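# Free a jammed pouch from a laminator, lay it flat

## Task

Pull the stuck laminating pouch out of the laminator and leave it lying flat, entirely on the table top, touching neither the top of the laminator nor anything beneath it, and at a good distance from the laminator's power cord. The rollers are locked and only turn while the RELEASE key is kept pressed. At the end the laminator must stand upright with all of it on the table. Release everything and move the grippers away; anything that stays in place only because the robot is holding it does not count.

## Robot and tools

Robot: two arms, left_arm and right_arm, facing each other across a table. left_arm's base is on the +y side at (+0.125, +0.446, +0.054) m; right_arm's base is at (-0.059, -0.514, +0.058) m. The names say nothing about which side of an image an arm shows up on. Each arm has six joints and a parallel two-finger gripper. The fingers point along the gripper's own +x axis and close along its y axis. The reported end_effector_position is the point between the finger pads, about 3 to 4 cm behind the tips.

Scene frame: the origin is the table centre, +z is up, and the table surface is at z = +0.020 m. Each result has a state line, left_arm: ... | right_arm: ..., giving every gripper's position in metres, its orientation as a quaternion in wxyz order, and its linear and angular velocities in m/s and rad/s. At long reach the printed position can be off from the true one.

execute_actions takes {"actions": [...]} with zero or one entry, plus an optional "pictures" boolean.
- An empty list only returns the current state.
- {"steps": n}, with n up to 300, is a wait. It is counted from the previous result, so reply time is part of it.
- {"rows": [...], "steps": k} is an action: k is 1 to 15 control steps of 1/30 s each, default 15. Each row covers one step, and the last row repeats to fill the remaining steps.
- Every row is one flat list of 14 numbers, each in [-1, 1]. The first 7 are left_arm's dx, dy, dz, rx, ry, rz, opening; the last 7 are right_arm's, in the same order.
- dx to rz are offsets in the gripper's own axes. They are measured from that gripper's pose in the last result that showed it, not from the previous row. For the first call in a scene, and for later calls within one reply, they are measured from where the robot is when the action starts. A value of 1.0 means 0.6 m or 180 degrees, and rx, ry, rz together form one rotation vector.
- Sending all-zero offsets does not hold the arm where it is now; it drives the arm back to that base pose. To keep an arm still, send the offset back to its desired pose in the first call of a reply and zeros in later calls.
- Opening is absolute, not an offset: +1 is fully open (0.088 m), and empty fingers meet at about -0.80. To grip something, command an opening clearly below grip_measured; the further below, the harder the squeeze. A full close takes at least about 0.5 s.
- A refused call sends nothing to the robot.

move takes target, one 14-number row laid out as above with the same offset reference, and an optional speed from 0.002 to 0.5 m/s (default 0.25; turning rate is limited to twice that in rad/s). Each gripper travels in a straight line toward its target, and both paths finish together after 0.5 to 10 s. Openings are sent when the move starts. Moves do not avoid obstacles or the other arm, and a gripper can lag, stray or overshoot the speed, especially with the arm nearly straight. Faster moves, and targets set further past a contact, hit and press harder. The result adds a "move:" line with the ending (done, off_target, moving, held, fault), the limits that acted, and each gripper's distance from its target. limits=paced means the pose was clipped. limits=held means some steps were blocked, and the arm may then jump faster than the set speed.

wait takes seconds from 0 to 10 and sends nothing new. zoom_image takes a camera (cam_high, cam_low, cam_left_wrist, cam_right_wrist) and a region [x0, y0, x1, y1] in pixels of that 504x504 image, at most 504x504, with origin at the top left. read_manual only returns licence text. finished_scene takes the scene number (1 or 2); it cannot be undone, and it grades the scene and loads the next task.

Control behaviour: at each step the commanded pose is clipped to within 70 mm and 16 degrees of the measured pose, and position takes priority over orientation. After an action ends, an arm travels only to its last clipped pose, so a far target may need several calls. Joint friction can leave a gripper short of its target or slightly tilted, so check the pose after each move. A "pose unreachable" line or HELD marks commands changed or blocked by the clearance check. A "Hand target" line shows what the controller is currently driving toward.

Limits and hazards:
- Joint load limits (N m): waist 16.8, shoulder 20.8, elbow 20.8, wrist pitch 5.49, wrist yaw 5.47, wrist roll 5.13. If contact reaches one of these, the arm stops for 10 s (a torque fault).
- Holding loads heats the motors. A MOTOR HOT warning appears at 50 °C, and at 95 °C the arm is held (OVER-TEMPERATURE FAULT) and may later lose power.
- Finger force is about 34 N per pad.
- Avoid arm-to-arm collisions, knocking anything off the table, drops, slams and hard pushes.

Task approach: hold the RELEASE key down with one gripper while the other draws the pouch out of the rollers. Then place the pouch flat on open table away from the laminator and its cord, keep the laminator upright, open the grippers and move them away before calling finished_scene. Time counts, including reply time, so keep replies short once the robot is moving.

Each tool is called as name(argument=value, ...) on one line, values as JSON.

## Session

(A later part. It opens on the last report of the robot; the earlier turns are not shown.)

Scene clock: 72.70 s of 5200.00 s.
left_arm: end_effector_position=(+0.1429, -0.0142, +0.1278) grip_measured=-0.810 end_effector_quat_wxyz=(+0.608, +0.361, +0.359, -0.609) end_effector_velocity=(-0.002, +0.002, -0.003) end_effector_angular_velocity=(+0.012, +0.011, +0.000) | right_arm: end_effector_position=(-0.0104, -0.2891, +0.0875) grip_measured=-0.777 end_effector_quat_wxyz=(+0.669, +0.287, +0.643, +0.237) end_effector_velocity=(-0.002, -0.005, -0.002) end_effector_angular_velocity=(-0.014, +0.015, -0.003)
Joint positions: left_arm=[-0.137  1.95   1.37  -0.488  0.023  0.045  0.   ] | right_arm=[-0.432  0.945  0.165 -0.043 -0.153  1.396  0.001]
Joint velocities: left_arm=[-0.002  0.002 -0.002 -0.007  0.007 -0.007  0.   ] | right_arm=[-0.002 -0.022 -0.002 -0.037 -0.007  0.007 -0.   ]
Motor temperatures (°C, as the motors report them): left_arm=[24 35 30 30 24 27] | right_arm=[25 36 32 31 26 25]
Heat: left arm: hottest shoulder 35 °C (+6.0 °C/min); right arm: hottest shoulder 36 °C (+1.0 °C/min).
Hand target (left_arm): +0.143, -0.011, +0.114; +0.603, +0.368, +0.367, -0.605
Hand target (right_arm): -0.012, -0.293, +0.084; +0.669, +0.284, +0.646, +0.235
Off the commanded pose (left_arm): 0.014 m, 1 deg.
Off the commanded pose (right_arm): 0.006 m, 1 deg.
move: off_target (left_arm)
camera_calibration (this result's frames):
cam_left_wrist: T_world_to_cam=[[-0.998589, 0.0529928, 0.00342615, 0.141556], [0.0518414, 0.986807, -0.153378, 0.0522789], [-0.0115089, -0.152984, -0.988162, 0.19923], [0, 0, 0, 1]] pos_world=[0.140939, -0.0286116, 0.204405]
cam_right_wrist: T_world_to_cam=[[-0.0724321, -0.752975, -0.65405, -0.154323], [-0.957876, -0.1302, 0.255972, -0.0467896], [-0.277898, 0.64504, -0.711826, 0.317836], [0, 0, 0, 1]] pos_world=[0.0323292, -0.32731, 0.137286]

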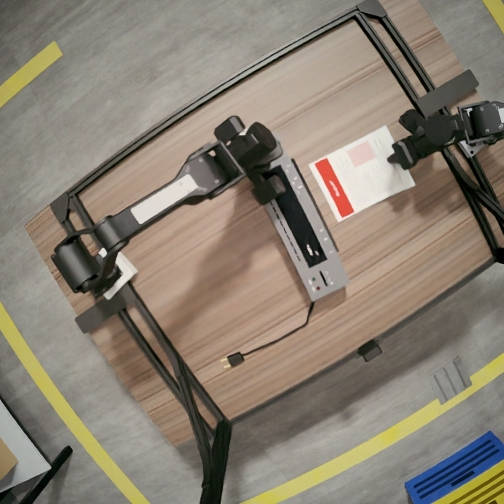

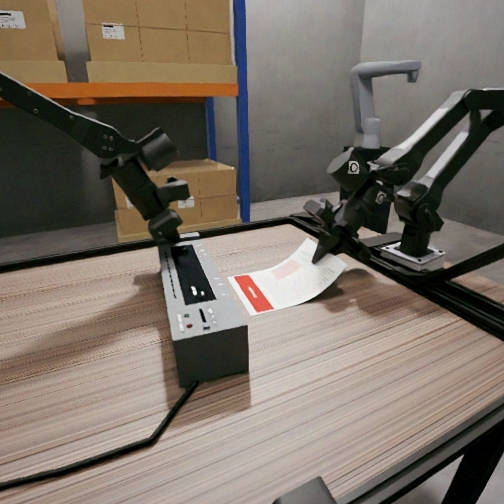

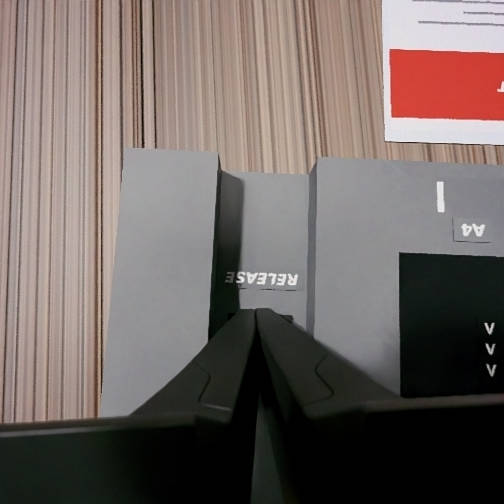

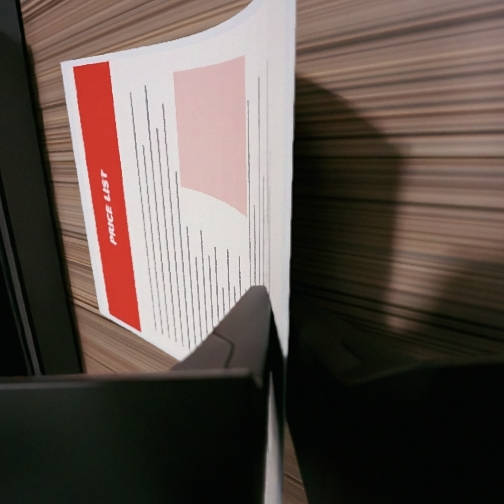

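move(target=[-0.25,0,-0.1,0,0,0,-1, -0.01,-0.045,0.06,0,0,0,-1], speed=0.1)

move(target=[0,0,-0.1,0,0,0,-1, -0.03,-0.01,0,0,0,0,0.2], speed=0.05)

Scene clock: 80.27 s of 5200.00 s.
left_arm: end_effector_position=(+0.1436, +0.1074, +0.2331) grip_measured=-0.810 end_effector_quat_wxyz=(+0.611, +0.359, +0.356, -0.609) end_effector_velocity=(+0.000, -0.001, +0.001) end_effector_angular_velocity=(-0.007, -0.010, -0.005) | right_arm: end_effector_position=(+0.0264, -0.3122, +0.0792) grip_measured=-0.777 end_effector_quat_wxyz=(+0.672, +0.292, +0.636, +0.243) end_effector_velocity=(+0.000, -0.002, -0.001) end_effector_angular_velocity=(-0.003, +0.004, -0.002)
Joint positions: left_arm=[-0.115  1.421  1.198 -0.838  0.029  0.063  0.   ] | right_arm=[-0.775  0.959  0.133 -0.047 -0.376  1.129  0.001]
Joint velocities: left_arm=[-0.002 -0.002 -0.002  0.007 -0.007  0.007  0.   ] | right_arm=[-0.012 -0.002 -0.002 -0.007 -0.007 -0.007  0.   ]
Motor temperatures (°C, as the motors report them): left_arm=[24 36 30 31 24 27] | right_arm=[25 35 32 31 26 25]
Heat: left arm: hottest shoulder 36 °C (+7.1 °C/min); right arm: hottest shoulder 35 °C (+0.0 °C/min).
Hand target (left_arm): +0.143, +0.111, +0.231; +0.608, +0.361, +0.359, -0.609
Hand target (right_arm): +0.024, -0.316, +0.074; +0.669, +0.288, +0.642, +0.238
Off the commanded pose (left_arm): 0.004 m, 1 deg.
Off the commanded pose (right_arm): 0.007 m, 1 deg.
move: done
camera_calibration (this result's frames):
cam_left_wrist: T_world_to_cam=[[-0.99872, 0.0505628, -0.00116174, 0.136872], [0.0500904, 0.985692, -0.160944, -0.0494334], [-0.00699265, -0.160796, -0.986963, 0.321763], [0, 0, 0, 1]] pos_world=[0.141423, 0.0935436, 0.309771]
cam_right_wrist: T_world_to_cam=[[-0.0656432, -0.742606, -0.666504, -0.170472], [-0.961545, -0.131442, 0.241152, -0.0115072], [-0.266688, 0.656703, -0.705421, 0.339925], [0, 0, 0, 1]] pos_world=[0.0683988, -0.351336, 0.128945]

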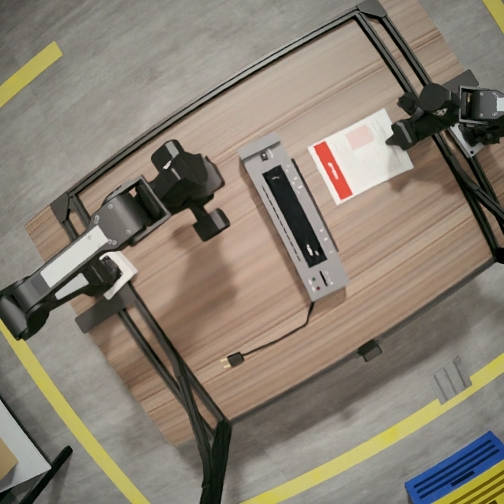

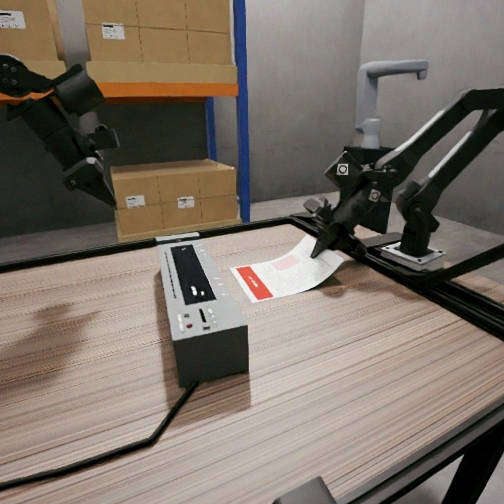

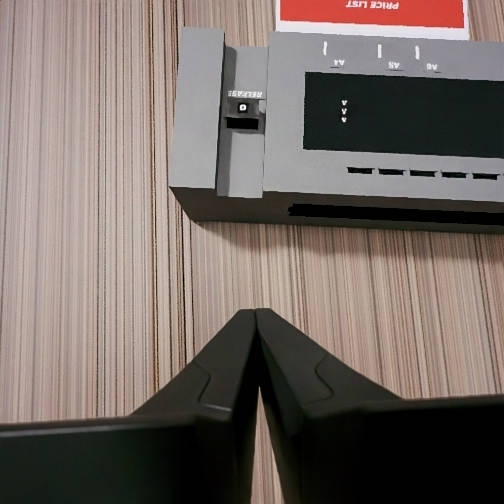

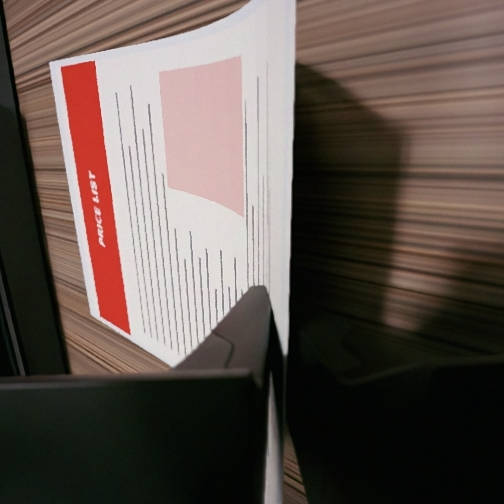

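Scene clock: 81.77 s of 5200.00 s.
left_arm: end_effector_position=(+0.1443, +0.1574, +0.2063) grip_measured=-0.810 end_effector_quat_wxyz=(+0.613, +0.359, +0.354, -0.609) end_effector_velocity=(+0.004, +0.001, +0.001) end_effector_angular_velocity=(-0.011, -0.017, +0.020) | right_arm: end_effector_position=(+0.0240, -0.3300, +0.0853) grip_measured=+0.200 end_effector_quat_wxyz=(+0.672, +0.290, +0.638, +0.240) end_effector_velocity=(-0.001, +0.001, +0.002) end_effector_angular_velocity=(+0.012, -0.004, +0.022)
Joint positions: left_arm=[-0.099  1.224  0.945 -0.779  0.033  0.077  0.   ] | right_arm=[-0.853  0.8    0.133 -0.239 -0.422  1.064  0.049]
Joint velocities: left_arm=[ 0.002 -0.012 -0.007  0.007 -0.022 -0.007  0.   ] | right_arm=[-0.007 -0.007  0.002 -0.007 -0.022 -0.022 -0.   ]
Motor temperatures (°C, as the motors report them): left_arm=[24 36 30 31 24 27] | right_arm=[25 34 32 31 26 25]
Heat: left arm: hottest shoulder 36 °C (+7.0 °C/min); right arm: hottest shoulder 34 °C (-1.0 °C/min).
Hand target (left_arm): +0.144, +0.160, +0.204; +0.611, +0.359, +0.356, -0.609
Hand target (right_arm): +0.025, -0.329, +0.088; +0.672, +0.292, +0.636, +0.244
Off the commanded pose (left_arm): 0.004 m, 0 deg.
Off the commanded pose (right_arm): 0.003 m, 0 deg.
move: done
camera_calibration (this result's frames):
cam_left_wrist: T_world_to_cam=[[-0.9988, 0.0487041, -0.00510242, 0.136072], [0.0488824, 0.985325, -0.163539, -0.102257], [-0.00293749, -0.163593, -0.986524, 0.30316], [0, 0, 0, 1]] pos_world=[0.141798, 0.143724, 0.283046]
cam_right_wrist: T_world_to_cam=[[-0.0700329, -0.747279, -0.66081, -0.18173], [-0.961073, -0.12694, 0.245406, -0.0165574], [-0.26727, 0.652273, -0.7093, 0.354127], [0, 0, 0, 1]] pos_world=[0.0660077, -0.368892, 0.135157]

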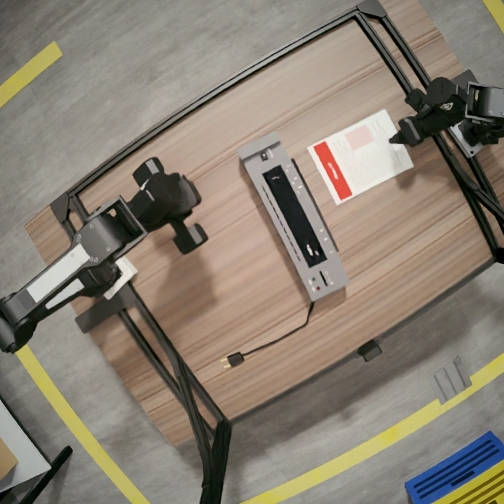

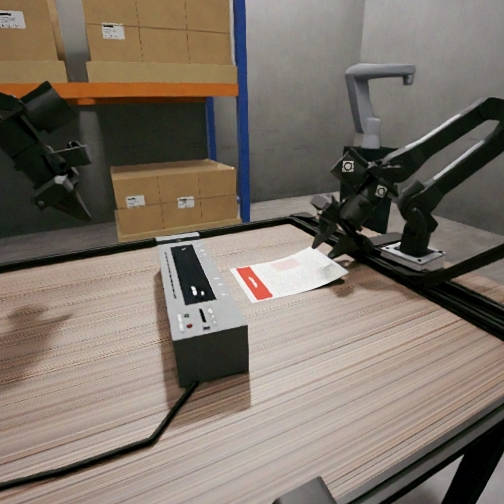

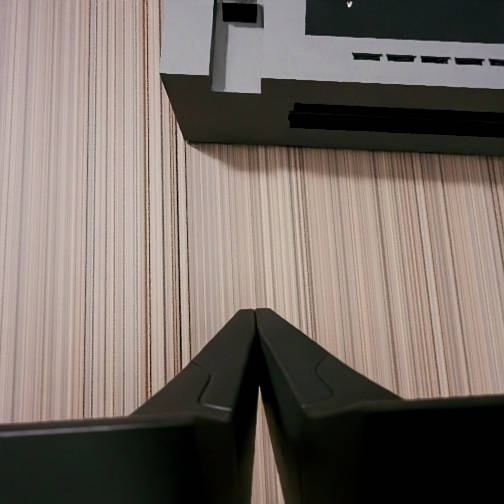

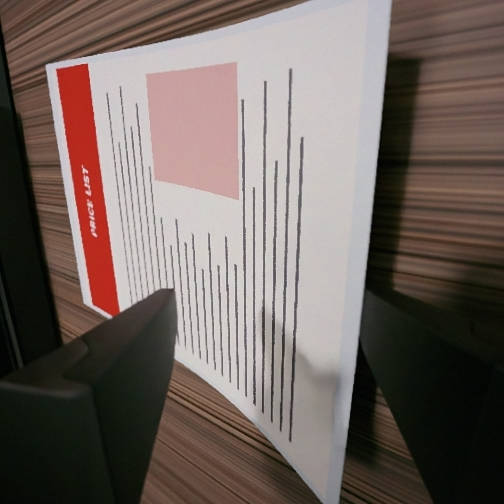

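move(target=[0,0,0,0,0,0,-1, 0,0,0,0,0,0,0.8])

move(target=[0,0,0,0,0,0,-1, -0.19,0.15,0,0,0,0,0.8], speed=0.12)

Scene clock: 85.70 s of 5200.00 s.
left_arm: end_effector_position=(+0.1444, +0.1575, +0.2064) grip_measured=-0.810 end_effector_quat_wxyz=(+0.613, +0.359, +0.354, -0.609) end_effector_velocity=(-0.000, +0.005, -0.003) end_effector_angular_velocity=(+0.022, +0.006, +0.020) | right_arm: end_effector_position=(+0.0239, -0.3301, +0.0852) grip_measured=+0.800 end_effector_quat_wxyz=(+0.672, +0.290, +0.638, +0.239) end_effector_velocity=(-0.003, -0.003, -0.003) end_effector_angular_velocity=(-0.014, +0.004, +0.018)
Joint positions: left_arm=[-0.099  1.224  0.945 -0.779  0.033  0.077  0.   ] | right_arm=[-0.854  0.8    0.133 -0.24  -0.422  1.063  0.078]
Joint velocities: left_arm=[-0.002 -0.002 -0.002 -0.022 -0.007 -0.022  0.   ] | right_arm=[-0.002 -0.002 -0.002 -0.022 -0.007 -0.022 -0.   ]
Motor temperatures (°C, as the motors report them): left_arm=[24 35 30 31 24 27] | right_arm=[25 34 33 31 26 25]
Heat: left arm: hottest shoulder 35 °C (+5.0 °C/min); right arm: hottest shoulder 34 °C (+0.0 °C/min).
Hand target (left_arm): +0.144, +0.157, +0.206; +0.613, +0.359, +0.354, -0.609
Hand target (right_arm): +0.024, -0.330, +0.085; +0.672, +0.290, +0.638, +0.239
Off the commanded pose (left_arm): 0.000 m, 0 deg.
Off the commanded pose (right_arm): 0.000 m, 0 deg.
After step 90, 0.23 s passed at rest.
move: done
camera_calibration (this result's frames):
cam_left_wrist: T_world_to_cam=[[-0.998819, 0.0483211, -0.00515313, 0.13624], [0.0485118, 0.985281, -0.163912, -0.102231], [-0.00284315, -0.163969, -0.986461, 0.30328], [0, 0, 0, 1]] pos_world=[0.141901, 0.143872, 0.283119]
cam_right_wrist: T_world_to_cam=[[-0.0702475, -0.747548, -0.660483, -0.181979], [-0.960942, -0.126966, 0.245907, -0.0166917], [-0.267686, 0.65196, -0.709431, 0.35406], [0, 0, 0, 1]] pos_world=[0.0659537, -0.36899, 0.135092]

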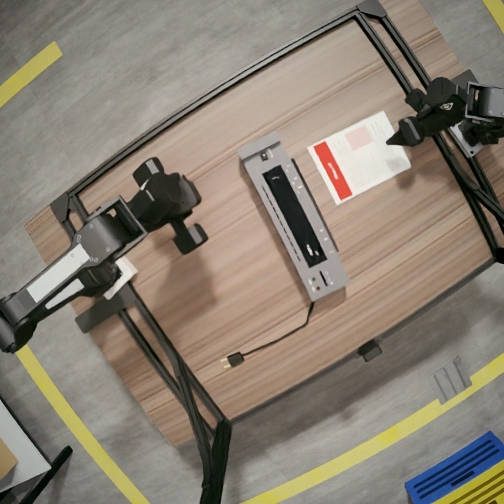

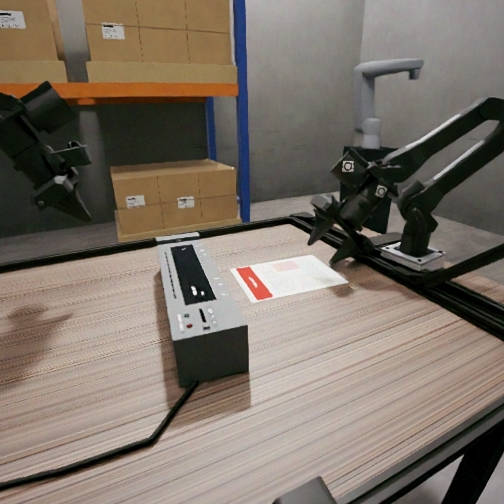

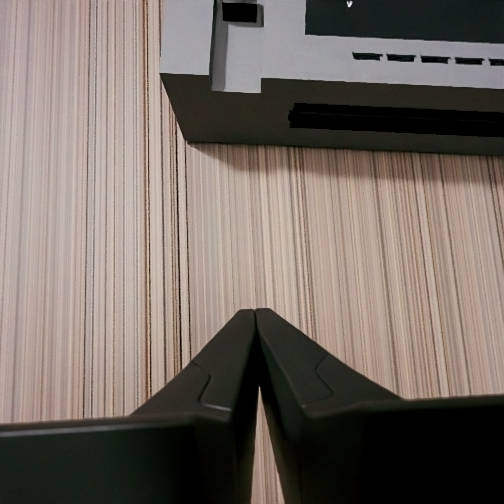

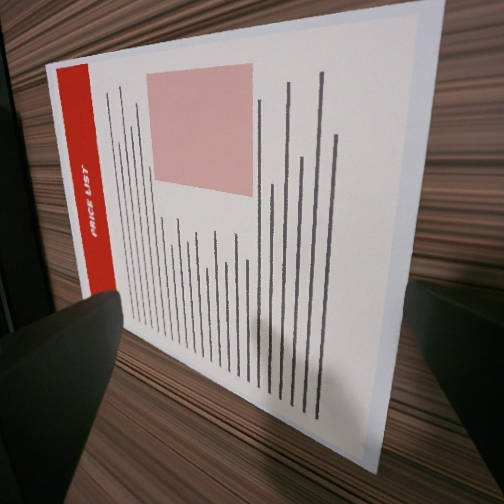

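Scene clock: 87.27 s of 5200.00 s.
left_arm: end_effector_position=(+0.1444, +0.1575, +0.2064) grip_measured=-0.810 end_effector_quat_wxyz=(+0.613, +0.359, +0.354, -0.609) end_effector_velocity=(+0.000, +0.002, -0.001) end_effector_angular_velocity=(+0.008, -0.002, +0.008) | right_arm: end_effector_position=(+0.0195, -0.3446, +0.2252) grip_measured=+0.800 end_effector_quat_wxyz=(+0.672, +0.289, +0.640, +0.236) end_effector_velocity=(-0.003, -0.001, +0.003) end_effector_angular_velocity=(+0.004, +0.016, +0.011)
Joint positions: left_arm=[-0.099  1.224  0.945 -0.779  0.033  0.077  0.   ] | right_arm=[-0.917  0.657  0.681 -0.961 -0.457  1.008  0.078]
Joint velocities: left_arm=[-0.002 -0.002 -0.002 -0.007 -0.007 -0.007  0.   ] | right_arm=[-0.007  0.002  0.012 -0.022 -0.022 -0.007 -0.   ]
Motor temperatures (°C, as the motors report them): left_arm=[24 35 30 31 24 27] | right_arm=[25 34 33 31 26 25]
Heat: left arm: hottest shoulder 35 °C (+5.1 °C/min); right arm: hottest shoulder 34 °C (+0.0 °C/min).
Hand target (left_arm): +0.144, +0.157, +0.206; +0.613, +0.359, +0.354, -0.609
Hand target (right_arm): +0.020, -0.344, +0.230; +0.672, +0.291, +0.638, +0.239
Off the commanded pose (left_arm): 0.000 m, 0 deg.
Off the commanded pose (right_arm): 0.005 m, 0 deg.
move: done
camera_calibration (this result's frames):
cam_left_wrist: T_world_to_cam=[[-0.998819, 0.0483211, -0.00515313, 0.13624], [0.0485118, 0.985281, -0.163912, -0.102231], [-0.00284315, -0.163969, -0.986461, 0.30328], [0, 0, 0, 1]] pos_world=[0.141901, 0.143872, 0.283119]
cam_right_wrist: T_world_to_cam=[[-0.0750313, -0.752015, -0.654862, -0.103374], [-0.960318, -0.122416, 0.250606, -0.0566723], [-0.268625, 0.647679, -0.712988, 0.461037], [0, 0, 0, 1]] pos_world=[0.0616661, -0.38328, 0.275221]

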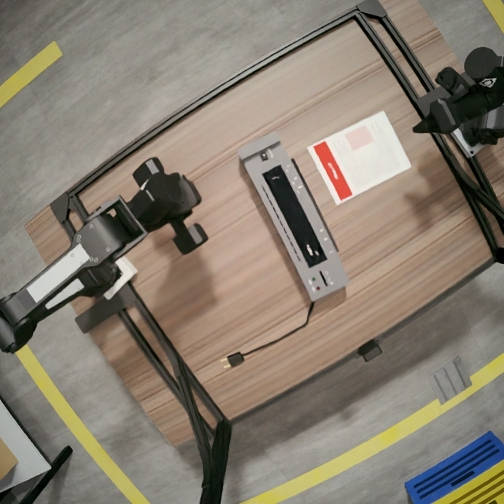

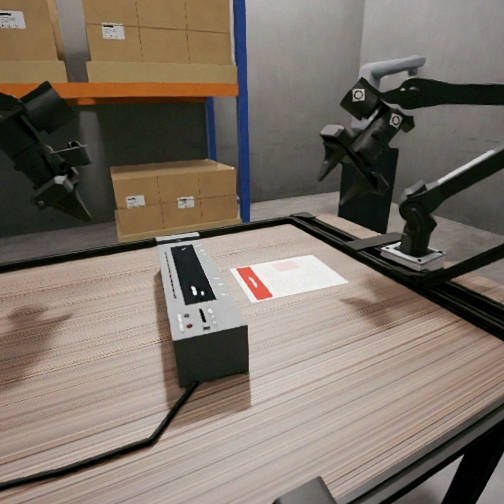

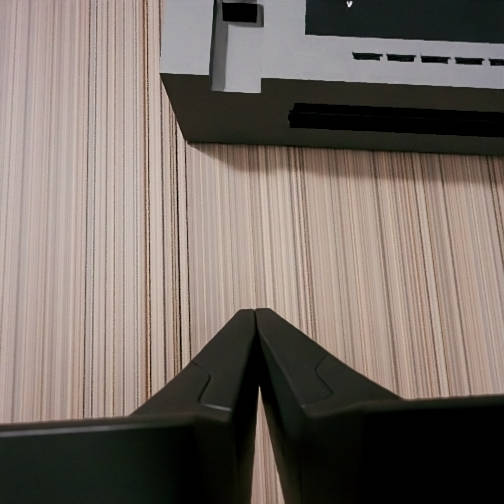

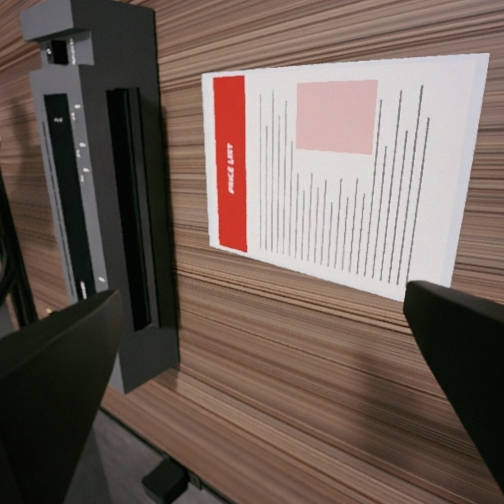

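finished_scene(scene=2)

The scene is finished: the task was done.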